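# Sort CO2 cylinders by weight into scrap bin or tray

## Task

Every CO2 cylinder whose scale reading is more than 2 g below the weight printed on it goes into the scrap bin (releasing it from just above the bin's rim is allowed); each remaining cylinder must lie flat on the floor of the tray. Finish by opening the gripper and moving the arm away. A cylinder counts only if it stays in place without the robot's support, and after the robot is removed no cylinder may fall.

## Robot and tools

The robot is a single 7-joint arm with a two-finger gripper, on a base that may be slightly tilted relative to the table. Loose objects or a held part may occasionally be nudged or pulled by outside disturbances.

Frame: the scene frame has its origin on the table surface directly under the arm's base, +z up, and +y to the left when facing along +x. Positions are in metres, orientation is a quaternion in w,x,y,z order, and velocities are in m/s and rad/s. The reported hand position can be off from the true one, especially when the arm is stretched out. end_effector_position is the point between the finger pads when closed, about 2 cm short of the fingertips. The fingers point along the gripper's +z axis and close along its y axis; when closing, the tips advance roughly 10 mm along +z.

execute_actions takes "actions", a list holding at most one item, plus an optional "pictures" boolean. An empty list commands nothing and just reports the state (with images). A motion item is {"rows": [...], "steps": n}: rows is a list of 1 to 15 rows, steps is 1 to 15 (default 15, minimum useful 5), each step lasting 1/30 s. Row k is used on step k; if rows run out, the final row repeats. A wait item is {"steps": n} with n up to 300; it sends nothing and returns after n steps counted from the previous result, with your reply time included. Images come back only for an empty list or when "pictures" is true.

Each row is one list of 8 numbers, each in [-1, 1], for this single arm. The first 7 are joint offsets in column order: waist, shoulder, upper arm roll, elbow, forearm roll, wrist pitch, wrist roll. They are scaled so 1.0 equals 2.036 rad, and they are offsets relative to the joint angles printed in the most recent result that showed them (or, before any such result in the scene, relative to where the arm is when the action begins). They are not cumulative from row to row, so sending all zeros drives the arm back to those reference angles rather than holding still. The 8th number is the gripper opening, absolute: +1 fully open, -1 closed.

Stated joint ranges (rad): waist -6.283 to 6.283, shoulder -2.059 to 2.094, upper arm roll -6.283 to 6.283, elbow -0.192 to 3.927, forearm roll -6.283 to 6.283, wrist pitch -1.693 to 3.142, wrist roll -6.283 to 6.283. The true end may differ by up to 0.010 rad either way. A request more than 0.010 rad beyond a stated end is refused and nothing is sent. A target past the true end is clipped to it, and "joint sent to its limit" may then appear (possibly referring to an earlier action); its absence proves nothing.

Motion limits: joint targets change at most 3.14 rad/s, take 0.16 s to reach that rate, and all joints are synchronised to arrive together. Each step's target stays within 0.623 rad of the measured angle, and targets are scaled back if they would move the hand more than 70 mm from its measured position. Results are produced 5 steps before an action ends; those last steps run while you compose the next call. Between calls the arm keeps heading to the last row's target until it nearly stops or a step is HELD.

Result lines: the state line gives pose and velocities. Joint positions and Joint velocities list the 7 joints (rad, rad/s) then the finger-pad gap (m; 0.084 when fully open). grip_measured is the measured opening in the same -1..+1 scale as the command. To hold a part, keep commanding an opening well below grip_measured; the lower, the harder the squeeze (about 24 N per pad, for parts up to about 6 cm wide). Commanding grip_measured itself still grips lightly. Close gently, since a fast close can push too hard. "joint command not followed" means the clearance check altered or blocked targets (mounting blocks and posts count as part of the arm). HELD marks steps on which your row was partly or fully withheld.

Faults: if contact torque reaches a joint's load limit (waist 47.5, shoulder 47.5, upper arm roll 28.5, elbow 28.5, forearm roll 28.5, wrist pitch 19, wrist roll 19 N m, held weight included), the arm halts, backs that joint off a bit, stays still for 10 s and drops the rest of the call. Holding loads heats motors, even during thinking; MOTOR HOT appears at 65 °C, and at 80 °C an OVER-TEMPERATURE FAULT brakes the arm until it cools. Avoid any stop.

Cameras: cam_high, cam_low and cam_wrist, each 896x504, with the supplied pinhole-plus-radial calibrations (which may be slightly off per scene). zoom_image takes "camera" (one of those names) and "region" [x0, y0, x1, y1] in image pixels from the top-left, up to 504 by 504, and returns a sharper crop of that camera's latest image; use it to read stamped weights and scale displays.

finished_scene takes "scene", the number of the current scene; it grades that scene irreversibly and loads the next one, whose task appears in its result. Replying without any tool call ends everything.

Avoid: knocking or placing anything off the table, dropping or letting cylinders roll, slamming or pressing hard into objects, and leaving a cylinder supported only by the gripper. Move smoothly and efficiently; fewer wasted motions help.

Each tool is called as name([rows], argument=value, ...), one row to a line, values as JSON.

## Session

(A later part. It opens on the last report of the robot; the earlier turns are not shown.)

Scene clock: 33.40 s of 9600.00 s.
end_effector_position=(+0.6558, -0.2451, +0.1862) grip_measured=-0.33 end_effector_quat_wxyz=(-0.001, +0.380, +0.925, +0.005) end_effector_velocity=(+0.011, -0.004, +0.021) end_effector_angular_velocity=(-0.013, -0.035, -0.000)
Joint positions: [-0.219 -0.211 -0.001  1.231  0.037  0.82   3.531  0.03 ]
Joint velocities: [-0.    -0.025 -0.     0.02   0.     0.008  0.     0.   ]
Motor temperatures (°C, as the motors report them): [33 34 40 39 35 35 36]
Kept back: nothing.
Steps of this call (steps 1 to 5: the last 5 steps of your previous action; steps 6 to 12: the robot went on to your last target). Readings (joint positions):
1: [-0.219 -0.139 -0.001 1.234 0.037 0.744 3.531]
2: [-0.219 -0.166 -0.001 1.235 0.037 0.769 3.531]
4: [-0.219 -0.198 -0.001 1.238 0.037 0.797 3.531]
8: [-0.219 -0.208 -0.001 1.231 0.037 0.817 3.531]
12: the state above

execute_actions([
  {"rows":[[0.414,-0.044,0,-0.212,-0.345,-0.029,0.122,-0.9]]},
])

execute_actions([
  {"steps":30},
])

execute_actions([
  {"rows":[[0,0.128,0,0.0265,-0.087,-0.076,0.094,-0.9]]},
])

execute_actions([
  {"steps":15},
], pictures=true)

zoom_image(camera="cam_low", region=[420, 280, 540, 350])

Scene clock: 33.93 s of 9600.00 s.
end_effector_position=(+0.6336, -0.1357, +0.1568) grip_measured=-0.33 end_effector_quat_wxyz=(-0.037, +0.248, +0.968, -0.012) end_effector_velocity=(-0.077, +0.443, -0.062) end_effector_angular_velocity=(+0.044, +0.135, +1.163)
Joint positions: [ 0.018 -0.242 -0.001  1.085 -0.193  0.801  3.615  0.03 ]
Joint velocities: [ 0.969 -0.099  0.003 -0.484 -0.805 -0.068  0.279 -0.   ]
Motor temperatures (°C, as the motors report them): [33 34 40 39 35 35 36]
Steps of this call (steps 1 to 6: the robot went on to your last target; steps 7 to 16: the first 10 steps of this action). Readings (joint positions):
7: [-0.219 -0.213 -0.001 1.233 0.036 0.821 3.531]
8: [-0.214 -0.214 -0.002 1.230 0.031 0.820 3.534]
10: [-0.173 -0.222 -0.008 1.203 -0.013 0.815 3.551]
14: [-0.046 -0.235 -0.000 1.119 -0.136 0.806 3.596]
16: the state above

Scene clock: 34.93 s of 9600.00 s.
end_effector_position=(+0.5438, +0.1157, +0.1637) grip_measured=-0.33 end_effector_quat_wxyz=(-0.001, -0.123, +0.992, -0.001) end_effector_velocity=(-0.002, +0.004, +0.001) end_effector_angular_velocity=(+0.003, -0.002, +0.011)
Joint positions: [ 0.623 -0.3   -0.001  0.8   -0.665  0.761  3.78   0.03 ]
Joint velocities: [ 0.007 -0.     0.003 -0.004 -0.003 -0.001  0.001 -0.   ]
Motor temperatures (°C, as the motors report them): [33 34 41 39 35 35 36]
Kept back: nothing.
Steps of this call (steps 1 to 5: the last 5 steps of your previous action; steps 6 to 30: the robot went on to your last target). Readings (joint positions):
1: [0.051 -0.245 -0.000 1.069 -0.219 0.799 3.624]
2: [0.084 -0.248 -0.000 1.054 -0.244 0.797 3.633]
4: [0.150 -0.255 0.000 1.024 -0.295 0.792 3.651]
8: [0.282 -0.268 0.000 0.961 -0.399 0.784 3.687]
30: the state above

Scene clock: 35.27 s of 9600.00 s.
end_effector_position=(+0.5293, +0.1601, +0.0906) grip_measured=-0.33 end_effector_quat_wxyz=(-0.005, -0.141, +0.990, -0.004) end_effector_velocity=(-0.019, +0.059, -0.084) end_effector_angular_velocity=(+0.036, -0.010, +0.029)
Joint positions: [ 0.623 -0.058 -0.001  0.843 -0.825  0.623  3.952  0.03 ]
Joint velocities: [-0.001  0.291 -0.003  0.069 -0.214 -0.189  0.236  0.   ]
Motor temperatures (°C, as the motors report them): [33 34 41 39 35 35 36]
Steps of this call (steps 1 to 10: the first 10 steps of this action). Readings (joint positions):
1: [0.623 -0.300 -0.001 0.800 -0.666 0.761 3.780]
2: [0.623 -0.296 -0.001 0.801 -0.669 0.758 3.784]
4: [0.623 -0.254 -0.002 0.815 -0.702 0.729 3.819]
8: [0.623 -0.095 -0.001 0.840 -0.802 0.642 3.927]
10: the state above

Scene clock: 35.77 s of 9600.00 s.
end_effector_position=(+0.5332, +0.1648, +0.0876) grip_measured=-0.33 end_effector_quat_wxyz=(+0.001, -0.140, +0.990, -0.001) end_effector_velocity=(-0.002, +0.000, -0.002) end_effector_angular_velocity=(-0.002, +0.004, +0.002)
Joint positions: [ 0.623 -0.04  -0.001  0.854 -0.842  0.607  3.971  0.03 ]
Joint velocities: [ 0.     0.004 -0.    -0.001 -0.001  0.     0.001 -0.   ]
Motor temperatures (°C, as the motors report them): [33 34 41 39 35 35 36]
Kept back: nothing.
Steps of this call (steps 1 to 5: the last 5 steps of your previous action; steps 6 to 15: the robot went on to your last target). Readings (joint positions):
1: [0.623 -0.051 -0.001 0.846 -0.831 0.618 3.958]
2: [0.623 -0.048 -0.001 0.849 -0.835 0.614 3.962]
4: [0.623 -0.045 -0.002 0.854 -0.839 0.610 3.967]
8: [0.623 -0.043 -0.002 0.855 -0.841 0.607 3.970]
15: the state above
camera_calibration (this result's frames):
cam_wrist: T_world_to_cam=[[-0.275064, 0.961368, 0.0105305, 0.0212442], [0.961356, 0.274895, 0.0151039, -0.490871], [0.0116256, 0.0142781, -0.99983, 0.211095], [0, 0, 0, 1]] pos_world=[0.475291, 0.111501, 0.21825]

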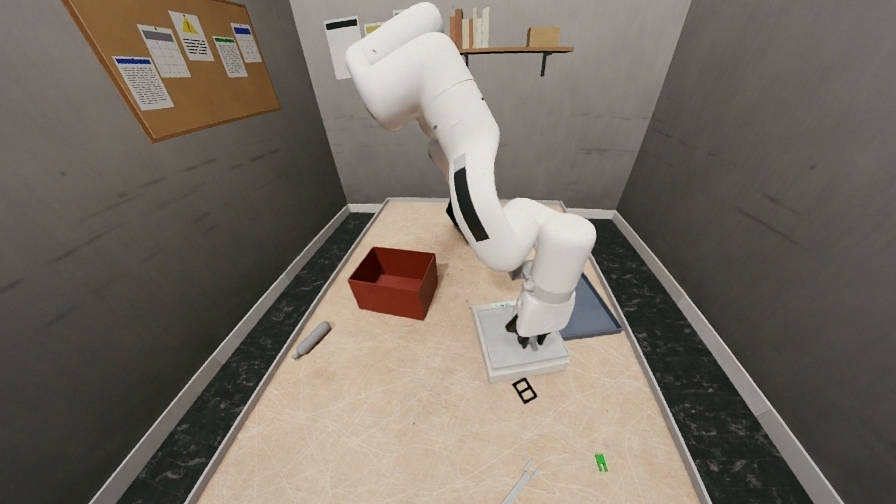

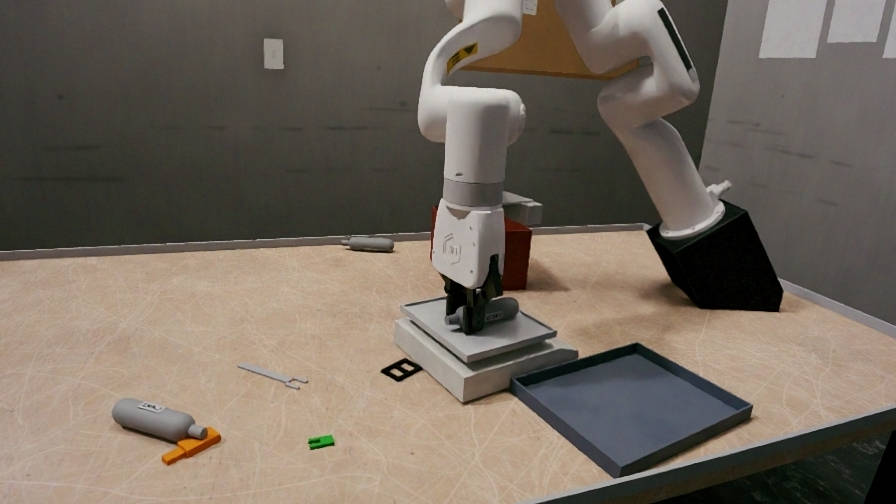

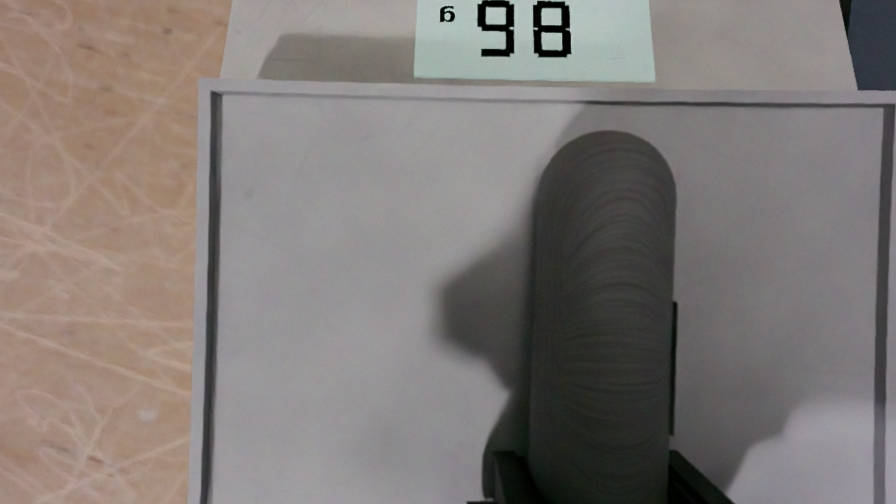

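Region (420, 280, 540, 350) of cam_low's 896x504 image, scaled by 4.200, with more detail than that image has; it fills the top 294 rows of this view, and the rest is white.

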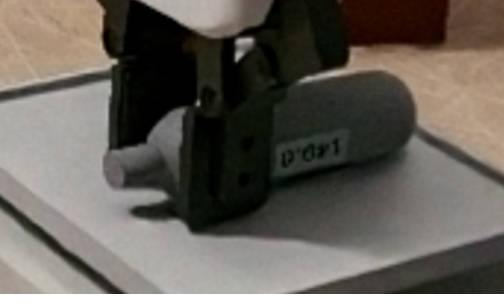

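Stamp looks like 149.0 (upside down).

execute_actions([
  {"rows":[[0,0,0,0,0,0,0,-0.4],[0,0,0,0,0,0,0,-0.3],[0,0,0,0,0,0,0,-0.25],[0,0,0,0,0,0,0,-0.2],[0,0,0,0,0,0,0,-0.1],[0,0,0,0,0,0,0,0],[0,0,0,0,0,0,0,0.2]]},
])

execute_actions([
  {"steps":45},
], pictures=true)

zoom_image(camera="cam_low", region=[470, 295, 530, 330])

Scene clock: 36.30 s of 9600.00 s.
end_effector_position=(+0.5332, +0.1649, +0.0876) grip_measured=+0.19 end_effector_quat_wxyz=(+0.001, -0.140, +0.990, -0.001) end_effector_velocity=(-0.000, -0.001, -0.000) end_effector_angular_velocity=(-0.002, +0.001, -0.001)
Joint positions: [ 0.623 -0.041 -0.001  0.854 -0.842  0.607  3.971  0.052]
Joint velocities: [-0.    -0.001 -0.001 -0.     0.     0.001 -0.     0.   ]
Motor temperatures (°C, as the motors report them): [33 34 41 39 35 35 36]
Steps of this call (steps 1 to 6: the robot went on to your last target; steps 7 to 16: the first 10 steps of this action). Readings (joint positions):
7: [0.623 -0.040 -0.001 0.854 -0.842 0.607 3.971]
8: [0.623 -0.040 -0.001 0.854 -0.842 0.607 3.971]
10: [0.623 -0.040 -0.001 0.854 -0.842 0.607 3.971]
14: [0.623 -0.041 -0.001 0.854 -0.842 0.607 3.971]
16: the state above

Scene clock: 37.80 s of 9600.00 s.
end_effector_position=(+0.5332, +0.1648, +0.0876) grip_measured=+0.19 end_effector_quat_wxyz=(+0.001, -0.140, +0.990, -0.001) end_effector_velocity=(+0.000, +0.001, +0.000) end_effector_angular_velocity=(+0.001, +0.000, -0.001)
Joint positions: [ 0.623 -0.04  -0.001  0.854 -0.842  0.607  3.971  0.052]
Joint velocities: [-0.     0.     0.001  0.001  0.002  0.001 -0.    -0.   ]
Motor temperatures (°C, as the motors report them): [33 34 41 39 35 35 36]
Kept back: nothing.
Steps of this call (steps 1 to 5: the last 5 steps of your previous action; steps 6 to 15: the robot went on to your last target; steps 16 to 45: nothing new was sent). Readings (joint positions):
1: [0.623 -0.041 -0.001 0.854 -0.842 0.607 3.971]
2: [0.623 -0.041 -0.001 0.854 -0.842 0.607 3.971]
4: [0.623 -0.040 -0.001 0.854 -0.842 0.607 3.971]
8: [0.623 -0.040 -0.001 0.854 -0.842 0.607 3.971]
45: the state above
The arm was judged still, so your last target was given up. Only a new action makes it travel on or press farther. Fingers that are still opening or closing keep moving.
camera_calibration (this result's frames):
cam_wrist: T_world_to_cam=[[-0.275064, 0.961368, 0.0105303, 0.0212443], [0.961356, 0.274895, 0.0151036, -0.490871], [0.0116254, 0.0142778, -0.99983, 0.211096], [0, 0, 0, 1]] pos_world=[0.475291, 0.1115, 0.21825]

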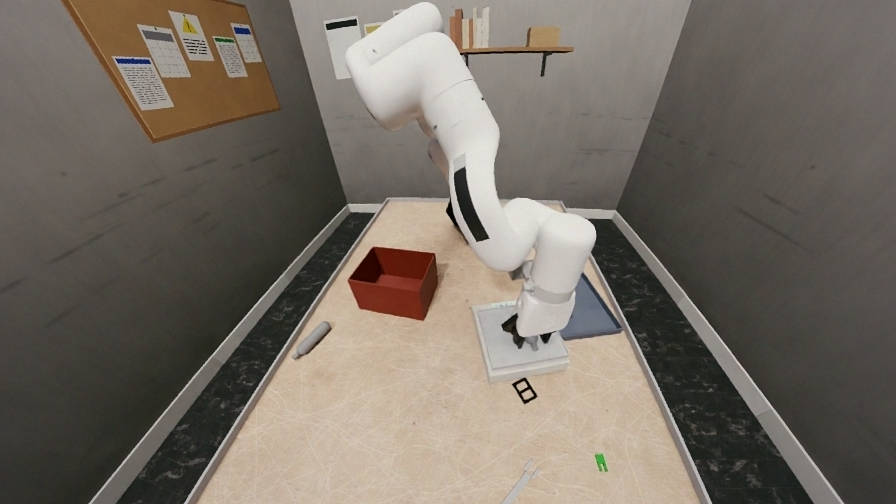

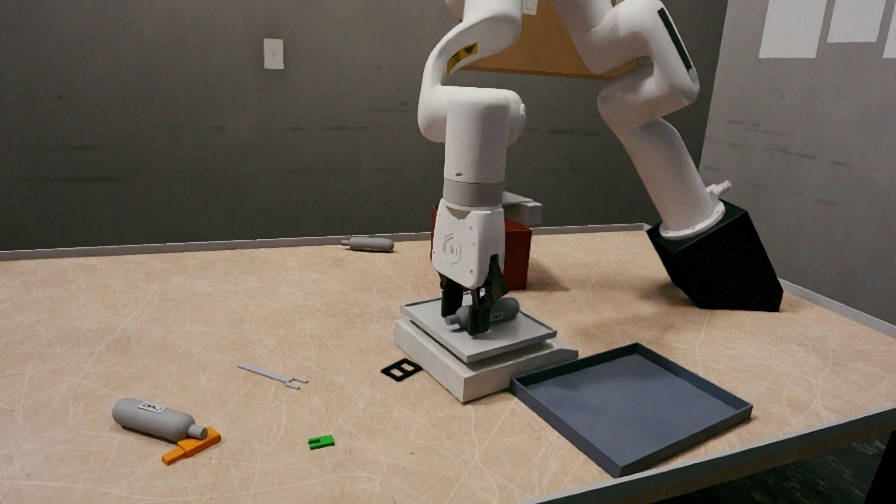

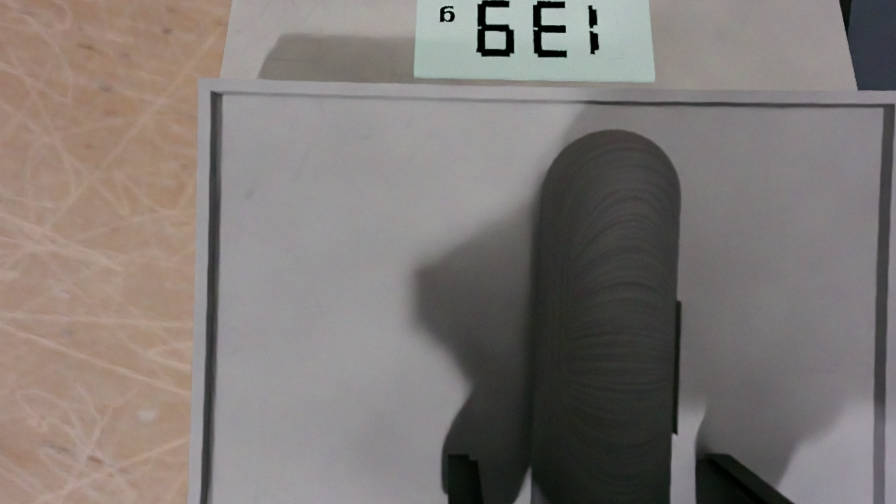

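Region (470, 295, 530, 330) of cam_low's 896x504 image, scaled by 8.400, with more detail than that image has; it fills the top 294 rows of this view, and the rest is white.

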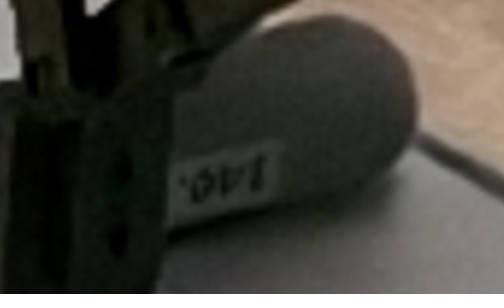

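execute_actions([
  {"rows":[[0,0,0,0,0,0,0,0.1],[0,0,0,0,0,0,0,0],[0,0,0,0,0,0,0,-0.1],[0,0,0,0,0,0,0,-0.2],[0,0,0,0,0,0,0,-0.3],[0,0,0,0,0,0,0,-0.5],[0,0,0,0,0,0,0,-0.9]]},
])

execute_actions([
  {"rows":[[0,-0.128,0,-0.0265,0.087,0.076,-0.094,-0.9]]},
])

execute_actions([
  {"rows":[[0.248,0.151,0,-0.002,-0.102,0.033,0.334,-0.9]]},
])

execute_actions([
  {"steps":25},
], pictures=true)

Scene clock: 38.90 s of 9600.00 s.
end_effector_position=(+0.5332, +0.1649, +0.0876) grip_measured=-0.33 end_effector_quat_wxyz=(+0.001, -0.140, +0.990, -0.001) end_effector_velocity=(+0.001, -0.000, +0.000) end_effector_angular_velocity=(-0.001, -0.002, +0.001)
Joint positions: [ 0.623 -0.041 -0.001  0.854 -0.842  0.607  3.971  0.03 ]
Joint velocities: [-0.    -0.    -0.001  0.001 -0.001  0.    -0.001  0.   ]
Motor temperatures (°C, as the motors report them): [33 34 41 39 35 35 36]
Steps of this call (steps 1 to 23: nothing new was sent; steps 24 to 33: the first 10 steps of this action). Readings (joint positions):
24: [0.623 -0.040 -0.001 0.854 -0.842 0.607 3.971]
25: [0.623 -0.040 -0.001 0.854 -0.842 0.607 3.971]
27: [0.623 -0.040 -0.001 0.854 -0.842 0.607 3.971]
31: [0.623 -0.041 -0.001 0.854 -0.842 0.607 3.971]
33: the state above

Scene clock: 39.40 s of 9600.00 s.
end_effector_position=(+0.5494, +0.1192, +0.1613) grip_measured=-0.33 end_effector_quat_wxyz=(+0.006, -0.120, +0.993, -0.001) end_effector_velocity=(-0.029, -0.050, +0.070) end_effector_angular_velocity=(+0.004, +0.074, +0.011)
Joint positions: [ 0.622 -0.283 -0.002  0.812 -0.683  0.745  3.799  0.03 ]
Joint velocities: [ 0.004 -0.285  0.01  -0.099  0.215  0.194 -0.237  0.   ]
Motor temperatures (°C, as the motors report them): [33 34 41 39 35 35 36]
Steps of this call (steps 1 to 5: the last 5 steps of your previous action; steps 6 to 15: the first 10 steps of this action, its rows measured from where the robot was after step 5). Readings (joint positions):
5: [0.623 -0.041 -0.001 0.854 -0.842 0.607 3.971]
6: [0.623 -0.041 -0.001 0.854 -0.842 0.607 3.970]
7: [0.623 -0.045 -0.001 0.853 -0.838 0.610 3.966]
9: [0.623 -0.086 -0.001 0.839 -0.806 0.639 3.931]
13: [0.622 -0.246 -0.002 0.817 -0.706 0.725 3.824]
15: the state above

Scene clock: 39.90 s of 9600.00 s.
end_effector_position=(+0.4836, +0.2058, +0.1507) grip_measured=-0.33 end_effector_quat_wxyz=(-0.013, -0.132, +0.991, +0.002) end_effector_velocity=(-0.275, +0.341, -0.026) end_effector_angular_velocity=(-0.002, +0.023, +0.049)
Joint positions: [ 0.84  -0.164 -0.001  0.798 -0.756  0.789  4.068  0.03 ]
Joint velocities: [ 0.892  0.547  0.    -0.003 -0.365  0.114  1.213 -0.   ]
Motor temperatures (°C, as the motors report them): [33 34 41 39 35 35 36]
Steps of this call (steps 1 to 5: the last 5 steps of your previous action; steps 6 to 15: the first 10 steps of this action, its rows measured from where the robot was after step 5). Readings (joint positions):
5: [0.623 -0.296 -0.001 0.799 -0.668 0.759 3.782]
6: [0.623 -0.297 -0.001 0.799 -0.667 0.760 3.782]
7: [0.627 -0.296 -0.002 0.800 -0.669 0.761 3.787]
9: [0.661 -0.276 -0.007 0.803 -0.684 0.766 3.833]
13: [0.781 -0.200 -0.001 0.798 -0.732 0.781 3.988]
15: the state above

Scene clock: 40.73 s of 9600.00 s.
end_effector_position=(+0.3839, +0.3001, +0.1492) grip_measured=-0.33 end_effector_quat_wxyz=(-0.001, -0.140, +0.990, -0.001) end_effector_velocity=(-0.002, +0.001, -0.000) end_effector_angular_velocity=(-0.001, +0.001, +0.003)
Joint positions: [ 1.127  0.011 -0.001  0.795 -0.875  0.827  4.462  0.03 ]
Joint velocities: [ 0.003  0.002  0.001 -0.001  0.     0.001  0.001  0.   ]
Motor temperatures (°C, as the motors report them): [33 34 41 39 35 35 36]
Kept back: nothing.
Steps of this call (steps 1 to 5: the last 5 steps of your previous action; steps 6 to 25: the robot went on to your last target). Readings (joint positions):
1: [0.870 -0.146 -0.001 0.798 -0.769 0.793 4.109]
2: [0.900 -0.127 -0.001 0.797 -0.781 0.796 4.150]
4: [0.960 -0.091 -0.000 0.796 -0.806 0.804 4.232]
8: [1.076 -0.020 0.000 0.795 -0.854 0.819 4.389]
25: the state above
camera_calibration (this result's frames):
cam_wrist: T_world_to_cam=[[-0.276641, 0.960908, 0.0111949, -0.149878], [0.960945, 0.276525, 0.0108441, -0.385203], [0.00732452, 0.0137576, -0.999879, 0.274342], [0, 0, 0, 1]] pos_world=[0.326688, 0.246763, 0.280164]

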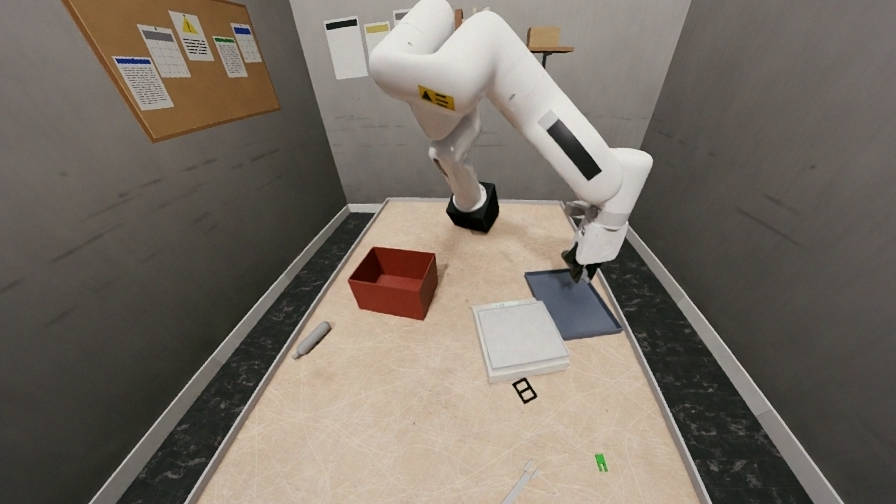

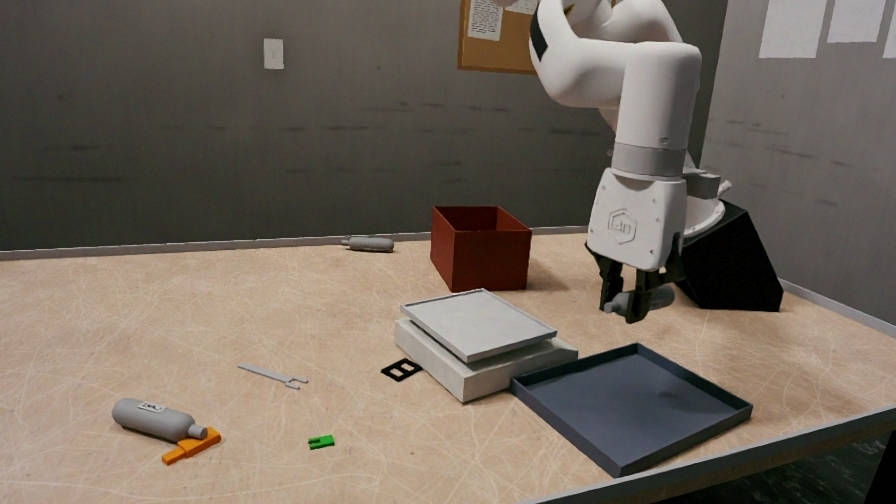

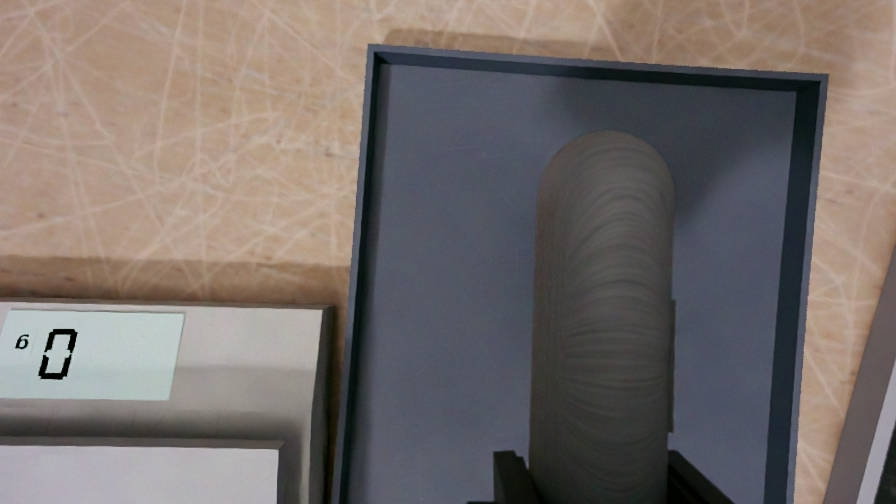

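execute_actions([
  {"rows":[[0,0,0,0,0,0,0.5,-0.9]]},
])

execute_actions([
  {"steps":15},
], pictures=true)

zoom_image(camera="cam_low", region=[600, 270, 740, 350])

Scene clock: 41.20 s of 9600.00 s.
end_effector_position=(+0.3838, +0.3002, +0.1492) grip_measured=-0.33 end_effector_quat_wxyz=(-0.001, +0.123, +0.992, -0.001) end_effector_velocity=(+0.000, +0.000, -0.000) end_effector_angular_velocity=(-0.005, -0.005, -2.931)
Joint positions: [ 1.127  0.011 -0.001  0.795 -0.875  0.827  4.991  0.03 ]
Joint velocities: [-0.001  0.002  0.001  0.002  0.001  0.001  2.931  0.   ]
Motor temperatures (°C, as the motors report them): [33 34 41 39 35 35 36]
Steps of this call (steps 1 to 4: the robot went on to your last target; steps 5 to 14: the first 10 steps of this action). Readings (joint positions):
5: [1.128 0.011 -0.001 0.795 -0.875 0.827 4.463]
6: [1.128 0.011 -0.001 0.795 -0.875 0.827 4.468]
8: [1.128 0.011 -0.001 0.795 -0.875 0.827 4.517]
12: [1.127 0.011 -0.001 0.795 -0.875 0.827 4.800]
14: the state above

Scene clock: 41.70 s of 9600.00 s.
end_effector_position=(+0.3839, +0.3001, +0.1492) grip_measured=-0.33 end_effector_quat_wxyz=(-0.000, +0.359, +0.934, -0.001) end_effector_velocity=(-0.000, -0.000, -0.000) end_effector_angular_velocity=(-0.001, +0.000, -0.022)
Joint positions: [ 1.127  0.011 -0.001  0.795 -0.875  0.827  5.477  0.03 ]
Joint velocities: [-0.     0.    -0.    -0.    -0.     0.001  0.023 -0.   ]
Motor temperatures (°C, as the motors report them): [33 34 41 39 35 35 36]
Kept back: nothing.
Steps of this call (steps 1 to 5: the last 5 steps of your previous action; steps 6 to 15: the robot went on to your last target). Readings (joint positions):
1: [1.127 0.011 -0.001 0.795 -0.875 0.827 5.089]
2: [1.127 0.011 -0.001 0.795 -0.875 0.827 5.181]
4: [1.127 0.011 -0.001 0.795 -0.875 0.827 5.330]
8: [1.127 0.011 -0.002 0.795 -0.875 0.827 5.450]
15: the state above
camera_calibration (this result's frames):
cam_wrist: T_world_to_cam=[[0.670588, 0.741758, 0.0103956, -0.447645], [0.741646, -0.670667, 0.0129012, -0.0170628], [0.0165415, -0.000941587, -0.999863, 0.2752], [0, 0, 0, 1]] pos_world=[0.308288, 0.32086, 0.280036]

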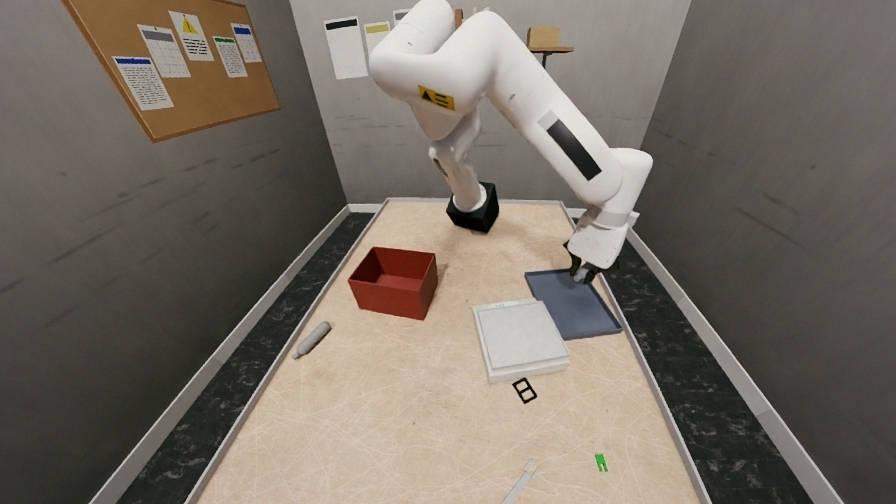

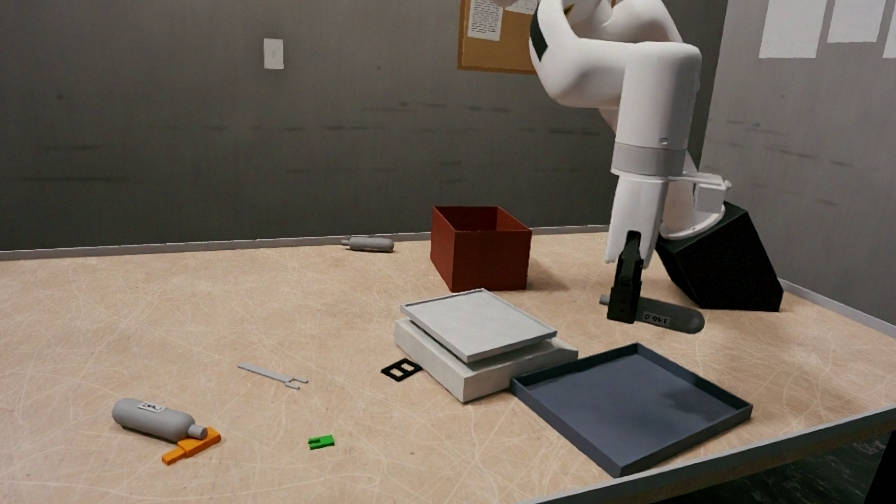

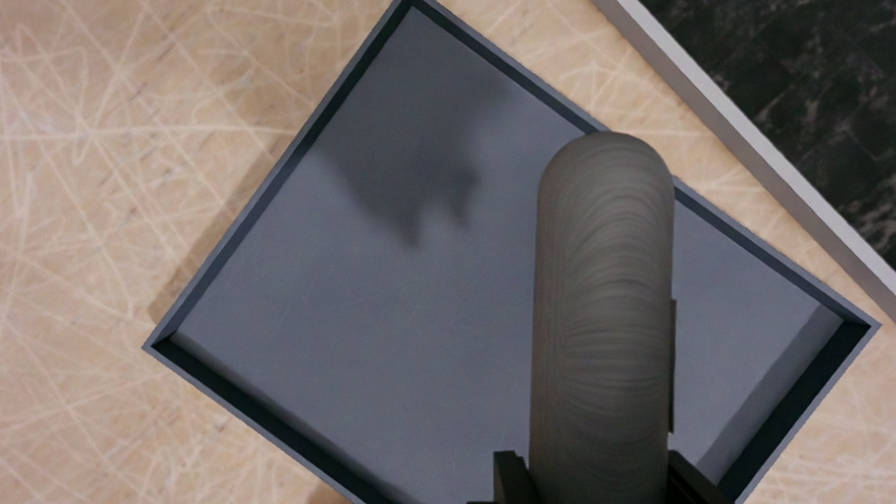

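Region (600, 270, 740, 350) of cam_low's 896x504 image, scaled by 3.600, with more detail than that image has; it fills the top 288 rows of this view, and the rest is white.

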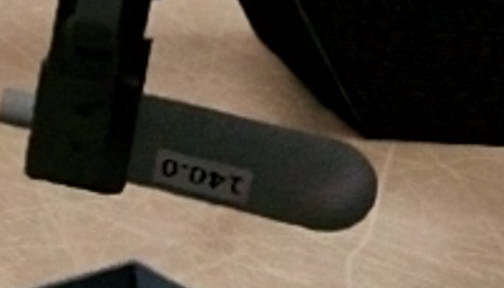

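execute_actions([
  {"rows":[[0,0,0,0,0,0,-0.45,-0.9]]},
])

execute_actions([
  {"steps":8},
])

execute_actions([
  {"rows":[[-0.028,0.198,0,0.092,-0.11,-0.072,0.04,-0.9]]},
])

execute_actions([
  {"steps":20},
], pictures=true)

Scene clock: 42.37 s of 9600.00 s.
end_effector_position=(+0.3839, +0.3001, +0.1492) grip_measured=-0.33 end_effector_quat_wxyz=(-0.001, +0.104, +0.995, -0.001) end_effector_velocity=(-0.000, -0.000, -0.000) end_effector_angular_velocity=(+0.003, +0.006, +2.837)
Joint positions: [ 1.127  0.011 -0.001  0.795 -0.875  0.827  4.952  0.03 ]
Joint velocities: [ 0.     0.001 -0.001 -0.     0.    -0.    -2.837 -0.   ]
Motor temperatures (°C, as the motors report them): [33 34 41 39 35 35 36]
Steps of this call (steps 1 to 10: the robot went on to your last target; steps 11 to 20: the first 10 steps of this action). Readings (joint positions):
11: [1.127 0.011 -0.001 0.795 -0.875 0.827 5.479]
12: [1.127 0.011 -0.001 0.795 -0.875 0.827 5.474]
14: [1.127 0.011 -0.001 0.795 -0.875 0.827 5.425]
18: [1.127 0.011 -0.001 0.795 -0.875 0.827 5.142]
20: the state above

Scene clock: 42.63 s of 9600.00 s.
end_effector_position=(+0.3839, +0.3001, +0.1492) grip_measured=-0.33 end_effector_quat_wxyz=(-0.001, -0.081, +0.997, -0.001) end_effector_velocity=(+0.000, +0.000, +0.000) end_effector_angular_velocity=(+0.000, -0.000, +0.236)
Joint positions: [ 1.127  0.011 -0.001  0.795 -0.875  0.827  4.582  0.03 ]
Joint velocities: [ 0.     0.    -0.     0.    -0.001  0.    -0.236 -0.   ]
Motor temperatures (°C, as the motors report them): [33 34 41 39 35 35 36]
Kept back: nothing.
Steps of this call (steps 1 to 5: the last 5 steps of your previous action; steps 6 to 8: the robot went on to your last target). Readings (joint positions):
1: [1.127 0.011 -0.001 0.795 -0.875 0.827 4.861]
2: [1.127 0.011 -0.001 0.795 -0.875 0.827 4.779]
4: [1.127 0.011 -0.002 0.795 -0.875 0.827 4.662]
8: the state above

Scene clock: 42.97 s of 9600.00 s.
end_effector_position=(+0.3665, +0.3465, +0.0654) grip_measured=-0.33 end_effector_quat_wxyz=(+0.003, -0.144, +0.990, -0.005) end_effector_velocity=(-0.133, +0.127, -0.328) end_effector_angular_velocity=(-0.036, +0.079, +0.437)
Joint positions: [ 1.082  0.329 -0.002  0.941 -1.051  0.712  4.643  0.03 ]
Joint velocities: [-0.156  1.124 -0.002  0.485 -0.593 -0.382  0.247  0.   ]
Motor temperatures (°C, as the motors report them): [33 34 41 39 35 35 36]
Steps of this call (steps 1 to 10: the first 10 steps of this action). Readings (joint positions):
1: [1.127 0.011 -0.001 0.795 -0.876 0.826 4.576]
2: [1.127 0.015 -0.001 0.798 -0.879 0.824 4.573]
4: [1.120 0.058 -0.001 0.822 -0.905 0.807 4.582]
8: [1.094 0.244 -0.002 0.904 -1.005 0.742 4.624]
10: the state above

Scene clock: 43.63 s of 9600.00 s.
end_effector_position=(+0.3580, +0.3581, +0.0417) grip_measured=-0.33 end_effector_quat_wxyz=(+0.002, -0.159, +0.987, -0.002) end_effector_velocity=(-0.000, -0.001, -0.002) end_effector_angular_velocity=(-0.003, +0.001, +0.000)
Joint positions: [ 1.07   0.413 -0.001  0.983 -1.099  0.68   4.663  0.03 ]
Joint velocities: [-0.     0.002 -0.002 -0.001 -0.    -0.001 -0.001  0.   ]
Motor temperatures (°C, as the motors report them): [33 34 42 39 35 35 36]
Kept back: nothing.
Steps of this call (steps 1 to 5: the last 5 steps of your previous action; steps 6 to 20: the robot went on to your last target). Readings (joint positions):
1: [1.078 0.361 -0.002 0.954 -1.067 0.701 4.650]
2: [1.075 0.382 -0.002 0.962 -1.078 0.695 4.654]
4: [1.072 0.401 -0.002 0.971 -1.090 0.687 4.659]
8: [1.071 0.408 -0.001 0.982 -1.097 0.681 4.662]
20: the state above
camera_calibration (this result's frames):
cam_wrist: T_world_to_cam=[[-0.313386, 0.949598, 0.00729173, -0.194197], [0.949539, 0.313244, 0.0159054, -0.384388], [0.0128197, 0.0119083, -0.999847, 0.164985], [0, 0, 0, 1]] pos_world=[0.302018, 0.302852, 0.172489]

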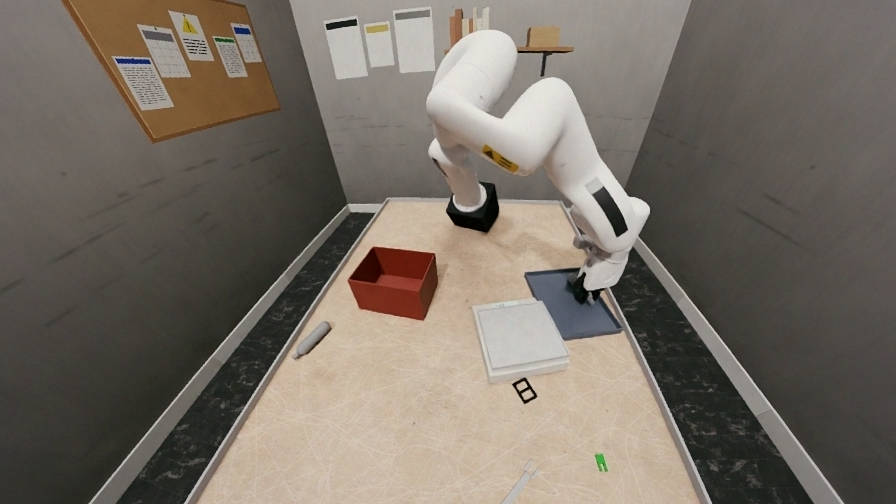

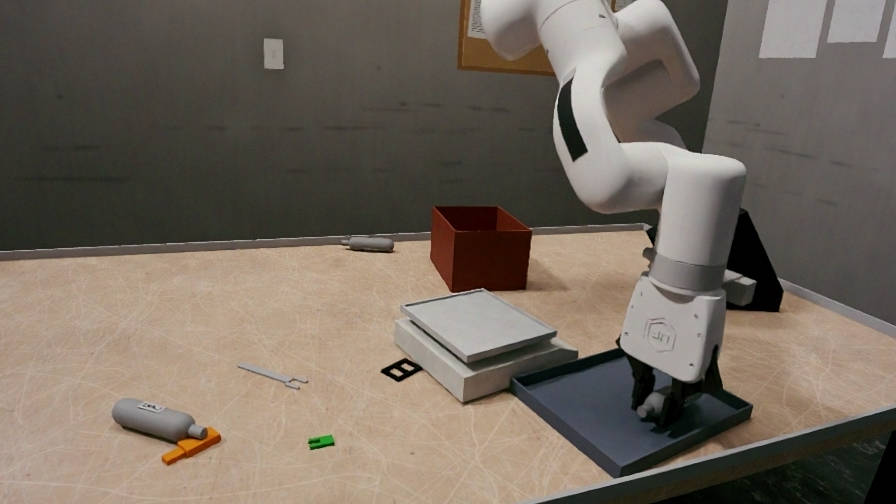

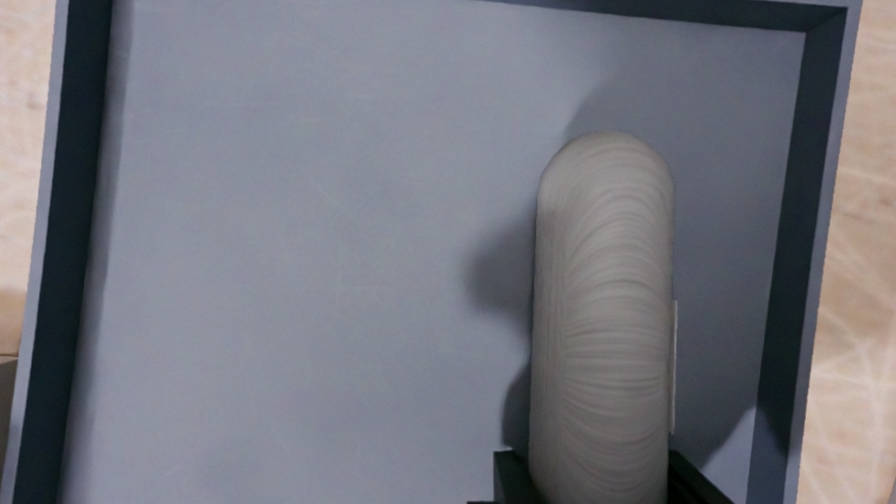

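execute_actions([
  {"rows":[[-0.0025,0.012,0,0.002,-0.009,-0.0075,0.01,-0.9],[-0.0025,0.012,0,0.002,-0.009,-0.0075,0.01,-0.9],[-0.0025,0.012,0,0.002,-0.009,-0.0075,0.01,-0.9],[-0.0025,0.012,0,0.002,-0.009,-0.0075,0.01,-0.9],[-0.0025,0.012,0,0.002,-0.009,-0.0075,0.01,-0.9],[-0.0025,0.012,0,0.002,-0.009,-0.0075,0.01,-0.9],[-0.0025,0.012,0,0.002,-0.009,-0.0075,0.01,-0.9],[-0.0025,0.012,0,0.002,-0.009,-0.0075,0.01,-0.9],[-0.0025,0.012,0,0.002,-0.009,-0.0075,0.01,-0.4],[-0.0025,0.012,0,0.002,-0.009,-0.0075,0.01,-0.3],[-0.0025,0.012,0,0.002,-0.009,-0.0075,0.01,-0.25],[-0.0025,0.012,0,0.002,-0.009,-0.0075,0.01,-0.2],[-0.0025,0.012,0,0.002,-0.009,-0.0075,0.01,-0.1]]},
])

execute_actions([
  {"rows":[[0,0,0,0,0,0,0,-0.1],[0,0,0,0,0,0,0,-0.1],[0,0,0,0,0,0,0,-0.1],[0,0,0,0,0,0,0,-0.1],[0.08,-0.25,0,-0.03,0.17,0.13,-0.13,-0.1]]},
])

execute_actions([
  {"steps":20},
], pictures=true)

Scene clock: 44.33 s of 9600.00 s.
end_effector_position=(+0.3520, +0.3595, +0.0334) grip_measured=-0.33 end_effector_quat_wxyz=(-0.000, -0.160, +0.987, -0.001) end_effector_velocity=(+0.006, +0.006, +0.004) end_effector_angular_velocity=(+0.016, -0.010, -0.008)
Joint positions: [ 1.065  0.437 -0.001  0.987 -1.117  0.665  4.683  0.03 ]
Joint velocities: [-0.    -0.002  0.002  0.012 -0.007 -0.005  0.006  0.014]
Motor temperatures (°C, as the motors report them): [33 34 42 39 35 35 36]
Steps of this call (steps 1 to 11: the robot went on to your last target; steps 12 to 21: the first 10 steps of this action). Readings (joint positions):
12: [1.070 0.414 -0.001 0.983 -1.100 0.680 4.664]
13: [1.069 0.417 -0.001 0.984 -1.103 0.677 4.668]
15: [1.067 0.429 -0.001 0.986 -1.111 0.670 4.677]
19: [1.065 0.437 -0.002 0.985 -1.116 0.666 4.682]
21: the state above

Scene clock: 44.83 s of 9600.00 s.
end_effector_position=(+0.3758, +0.3581, +0.0786) grip_measured=-0.11 end_effector_quat_wxyz=(+0.013, -0.147, +0.989, +0.001) end_effector_velocity=(+0.262, +0.053, +0.482) end_effector_angular_velocity=(+0.334, -0.286, -0.314)
Joint positions: [ 1.103  0.321 -0.002  0.969 -1.036  0.729  4.621  0.039]
Joint velocities: [ 0.344 -1.102  0.032 -0.008  0.688  0.499 -0.522  0.   ]
Motor temperatures (°C, as the motors report them): [33 34 42 39 35 35 36]
Steps of this call (steps 1 to 5: the last 5 steps of your previous action; steps 6 to 15: the first 10 steps of this action, its rows measured from where the robot was after step 5). Readings (joint positions):
5: [1.065 0.437 -0.001 0.987 -1.117 0.665 4.684]
6: [1.065 0.437 -0.001 0.987 -1.118 0.665 4.684]
7: [1.065 0.437 -0.001 0.987 -1.118 0.665 4.684]
9: [1.065 0.437 -0.001 0.987 -1.117 0.665 4.684]
13: [1.080 0.393 -0.003 0.973 -1.083 0.694 4.657]
15: the state above

Scene clock: 45.50 s of 9600.00 s.
end_effector_position=(+0.4186, +0.3345, +0.2335) grip_measured=-0.11 end_effector_quat_wxyz=(+0.022, -0.111, +0.993, +0.045) end_effector_velocity=(+0.006, +0.003, +0.013) end_effector_angular_velocity=(+0.023, -0.007, -0.010)
Joint positions: [ 1.228 -0.069 -0.001  0.925 -0.772  0.929  4.42   0.039]
Joint velocities: [ 0.005 -0.019  0.003  0.011  0.009  0.003 -0.005  0.   ]
Motor temperatures (°C, as the motors report them): [33 34 42 39 35 35 36]
Kept back: nothing.
Steps of this call (steps 1 to 5: the last 5 steps of your previous action; steps 6 to 20: the robot went on to your last target). Readings (joint positions):
1: [1.114 0.285 -0.001 0.968 -1.013 0.745 4.604]
2: [1.125 0.250 -0.001 0.965 -0.990 0.763 4.586]
4: [1.148 0.181 -0.001 0.957 -0.943 0.798 4.550]
8: [1.194 0.036 -0.001 0.940 -0.846 0.873 4.476]
20: the state above
camera_calibration (this result's frames):
cam_wrist: T_world_to_cam=[[-0.220526, 0.970532, 0.0971348, -0.221095], [0.9744, 0.214743, 0.0665597, -0.426922], [0.0437393, 0.109326, -0.993043, 0.309127], [0, 0, 0, 1]] pos_world=[0.353715, 0.272463, 0.356868]

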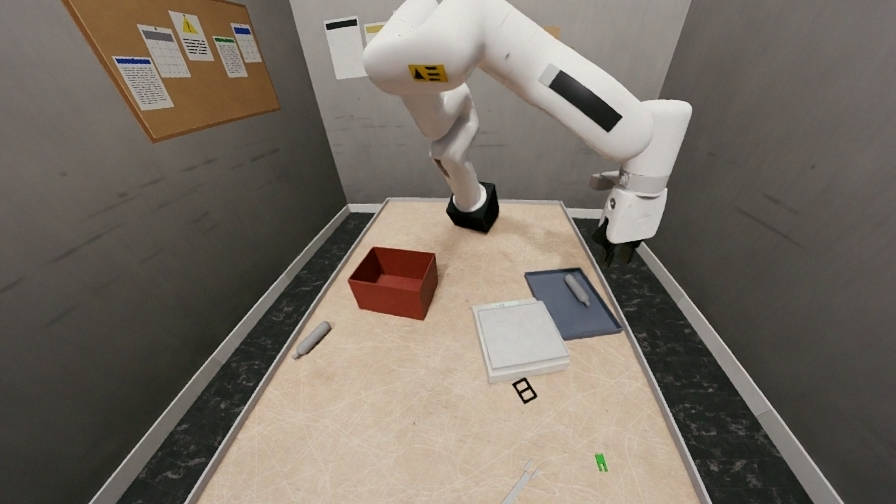

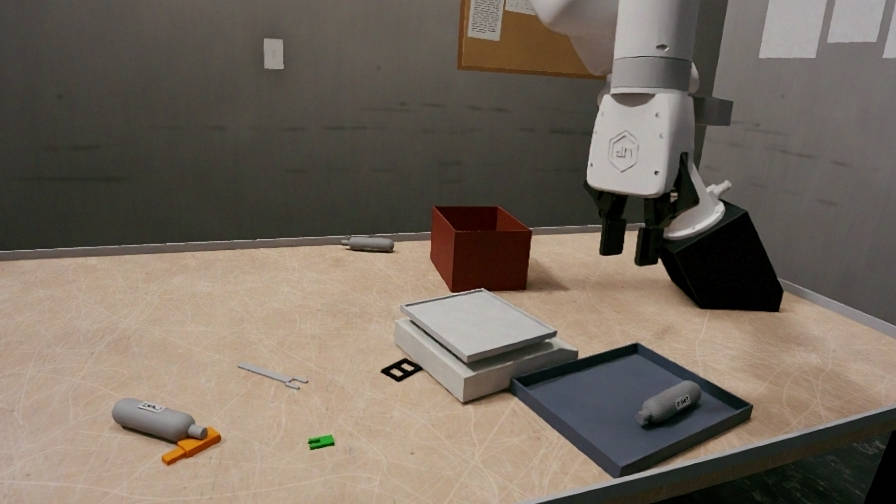

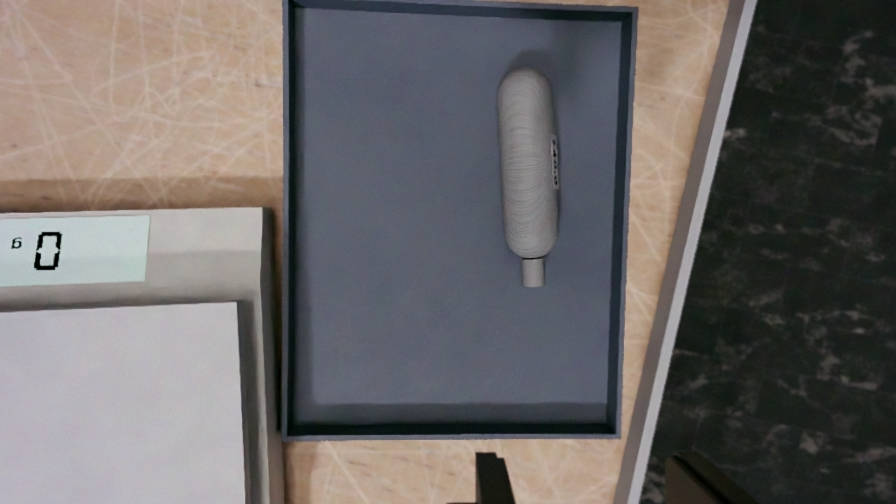

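execute_actions([
  {"rows":[[-0.874,-0.19,0,0.14,0.51,0.06,-0.855,0.3]]},
])

execute_actions([
  {"steps":50},
])

execute_actions([
  {"rows":[[0,0.199,0,0,0.03,-0.173,0,0.3]]},
])

execute_actions([
  {"steps":15},
], pictures=true)

Scene clock: 46.37 s of 9600.00 s.
end_effector_position=(+0.5097, +0.2656, +0.2548) grip_measured=+0.29 end_effector_quat_wxyz=(-0.024, -0.014, +0.997, +0.066) end_effector_velocity=(+0.306, -0.316, +0.055) end_effector_angular_velocity=(+0.186, +0.416, -0.687)
Joint positions: [ 1.008 -0.193 -0.001  1.017 -0.55   0.968  4.198  0.056]
Joint velocities: [-0.927 -0.428 -0.007  0.316  0.922  0.133 -0.92   0.   ]
Motor temperatures (°C, as the motors report them): [33 34 42 39 35 35 36]
Steps of this call (steps 1 to 15: the robot went on to your last target; step 16: nothing new was sent; steps 17 to 26: the first 10 steps of this action). Readings (joint positions):
17: [1.228 -0.072 -0.001 0.926 -0.771 0.929 4.418]
18: [1.223 -0.074 0.000 0.927 -0.766 0.930 4.413]
20: [1.184 -0.096 0.006 0.942 -0.723 0.938 4.370]
24: [1.068 -0.164 -0.001 0.995 -0.610 0.958 4.258]
26: the state above

Scene clock: 48.03 s of 9600.00 s.
end_effector_position=(+0.5812, -0.3295, +0.3021) grip_measured=+0.29 end_effector_quat_wxyz=(+0.021, +0.150, +0.988, +0.002) end_effector_velocity=(-0.007, -0.013, +0.004) end_effector_angular_velocity=(-0.015, -0.002, -0.007)
Joint positions: [-0.548 -0.455  0.     1.209  0.265  1.051  2.682  0.056]
Joint velocities: [-0.027 -0.001 -0.008  0.001  0.007 -0.    -0.026 -0.   ]
Motor temperatures (°C, as the motors report them): [33 34 42 39 35 35 36]
Kept back: nothing.
Steps of this call (steps 1 to 5: the last 5 steps of your previous action; steps 6 to 50: the robot went on to your last target). Readings (joint positions):
1: [0.977 -0.207 -0.001 1.027 -0.519 0.972 4.167]
2: [0.945 -0.221 -0.002 1.037 -0.487 0.976 4.135]
4: [0.878 -0.247 -0.002 1.056 -0.421 0.985 4.068]
8: [0.737 -0.294 -0.002 1.091 -0.280 0.999 3.927]
50: the state above

Scene clock: 48.37 s of 9600.00 s.
end_effector_position=(+0.5839, -0.3678, +0.1947) grip_measured=+0.29 end_effector_quat_wxyz=(+0.009, +0.187, +0.982, +0.006) end_effector_velocity=(-0.032, -0.131, -0.428) end_effector_angular_velocity=(+0.004, +0.104, -0.299)
Joint positions: [-0.548 -0.215  0.001  1.209  0.301  0.844  2.681  0.056]
Joint velocities: [ 0.002  0.941  0.001  0.012  0.14  -0.821  0.003  0.   ]
Motor temperatures (°C, as the motors report them): [33 34 42 39 35 35 36]
Steps of this call (steps 1 to 10: the first 10 steps of this action). Readings (joint positions):
1: [-0.549 -0.455 0.000 1.209 0.265 1.051 2.681]
2: [-0.549 -0.451 -0.000 1.210 0.266 1.046 2.680]
4: [-0.549 -0.413 -0.000 1.216 0.273 1.006 2.680]
8: [-0.548 -0.278 0.000 1.208 0.292 0.898 2.681]
10: the state above

Scene clock: 48.87 s of 9600.00 s.
end_effector_position=(+0.5725, -0.3883, +0.1199) grip_measured=+0.29 end_effector_quat_wxyz=(-0.001, +0.213, +0.977, +0.002) end_effector_velocity=(-0.010, +0.004, -0.015) end_effector_angular_velocity=(+0.017, +0.023, -0.006)
Joint positions: [-0.548 -0.053  0.     1.21   0.326  0.7    2.682  0.056]
Joint velocities: [ 0.     0.02   0.001 -0.014  0.001 -0.005 -0.     0.   ]
Motor temperatures (°C, as the motors report them): [33 34 42 39 35 35 36]
Kept back: nothing.
Steps of this call (steps 1 to 5: the last 5 steps of your previous action; steps 6 to 15: the robot went on to your last target). Readings (joint positions):
1: [-0.548 -0.184 0.001 1.209 0.306 0.816 2.681]
2: [-0.548 -0.152 0.001 1.209 0.311 0.789 2.681]
4: [-0.548 -0.095 0.000 1.208 0.319 0.742 2.681]
8: [-0.548 -0.057 0.000 1.207 0.325 0.708 2.682]
15: the state above
camera_calibration (this result's frames):
cam_wrist: T_world_to_cam=[[0.417797, 0.908411, 0.0153258, 0.145626], [0.908403, -0.417968, 0.01036, -0.615223], [0.0158168, 0.00959366, -0.999829, 0.246636], [0, 0, 0, 1]] pos_world=[0.494127, -0.391798, 0.250736]

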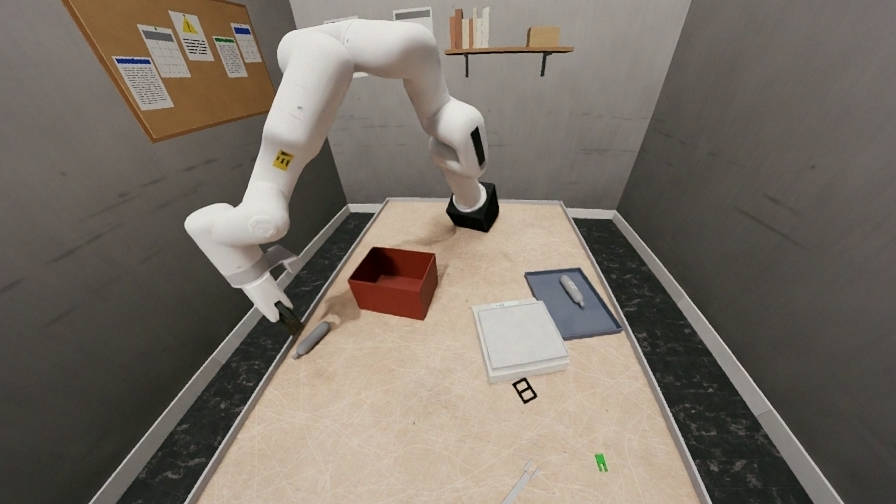

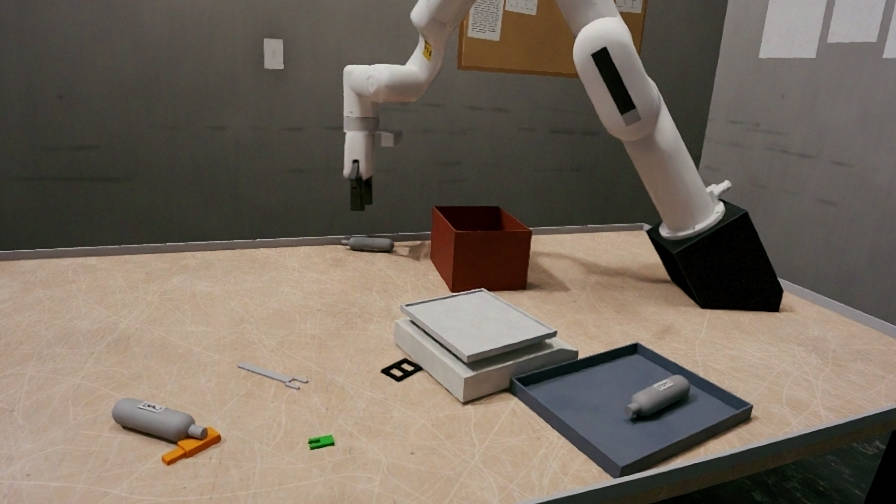

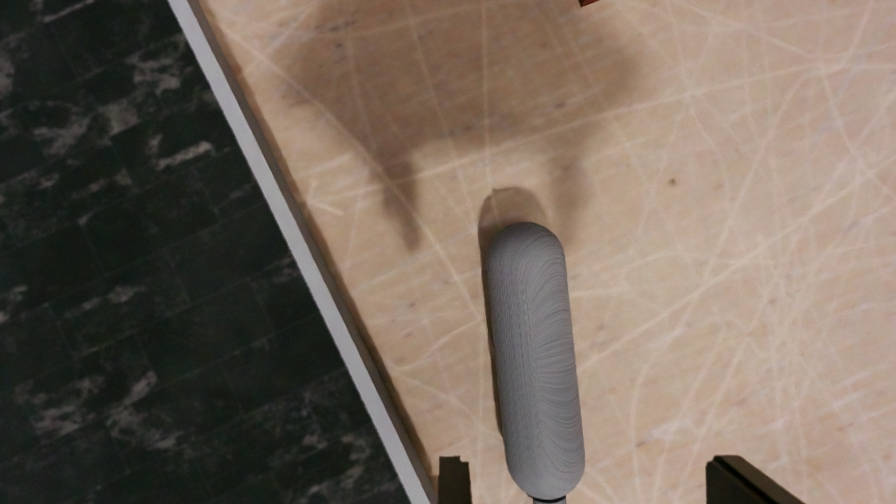

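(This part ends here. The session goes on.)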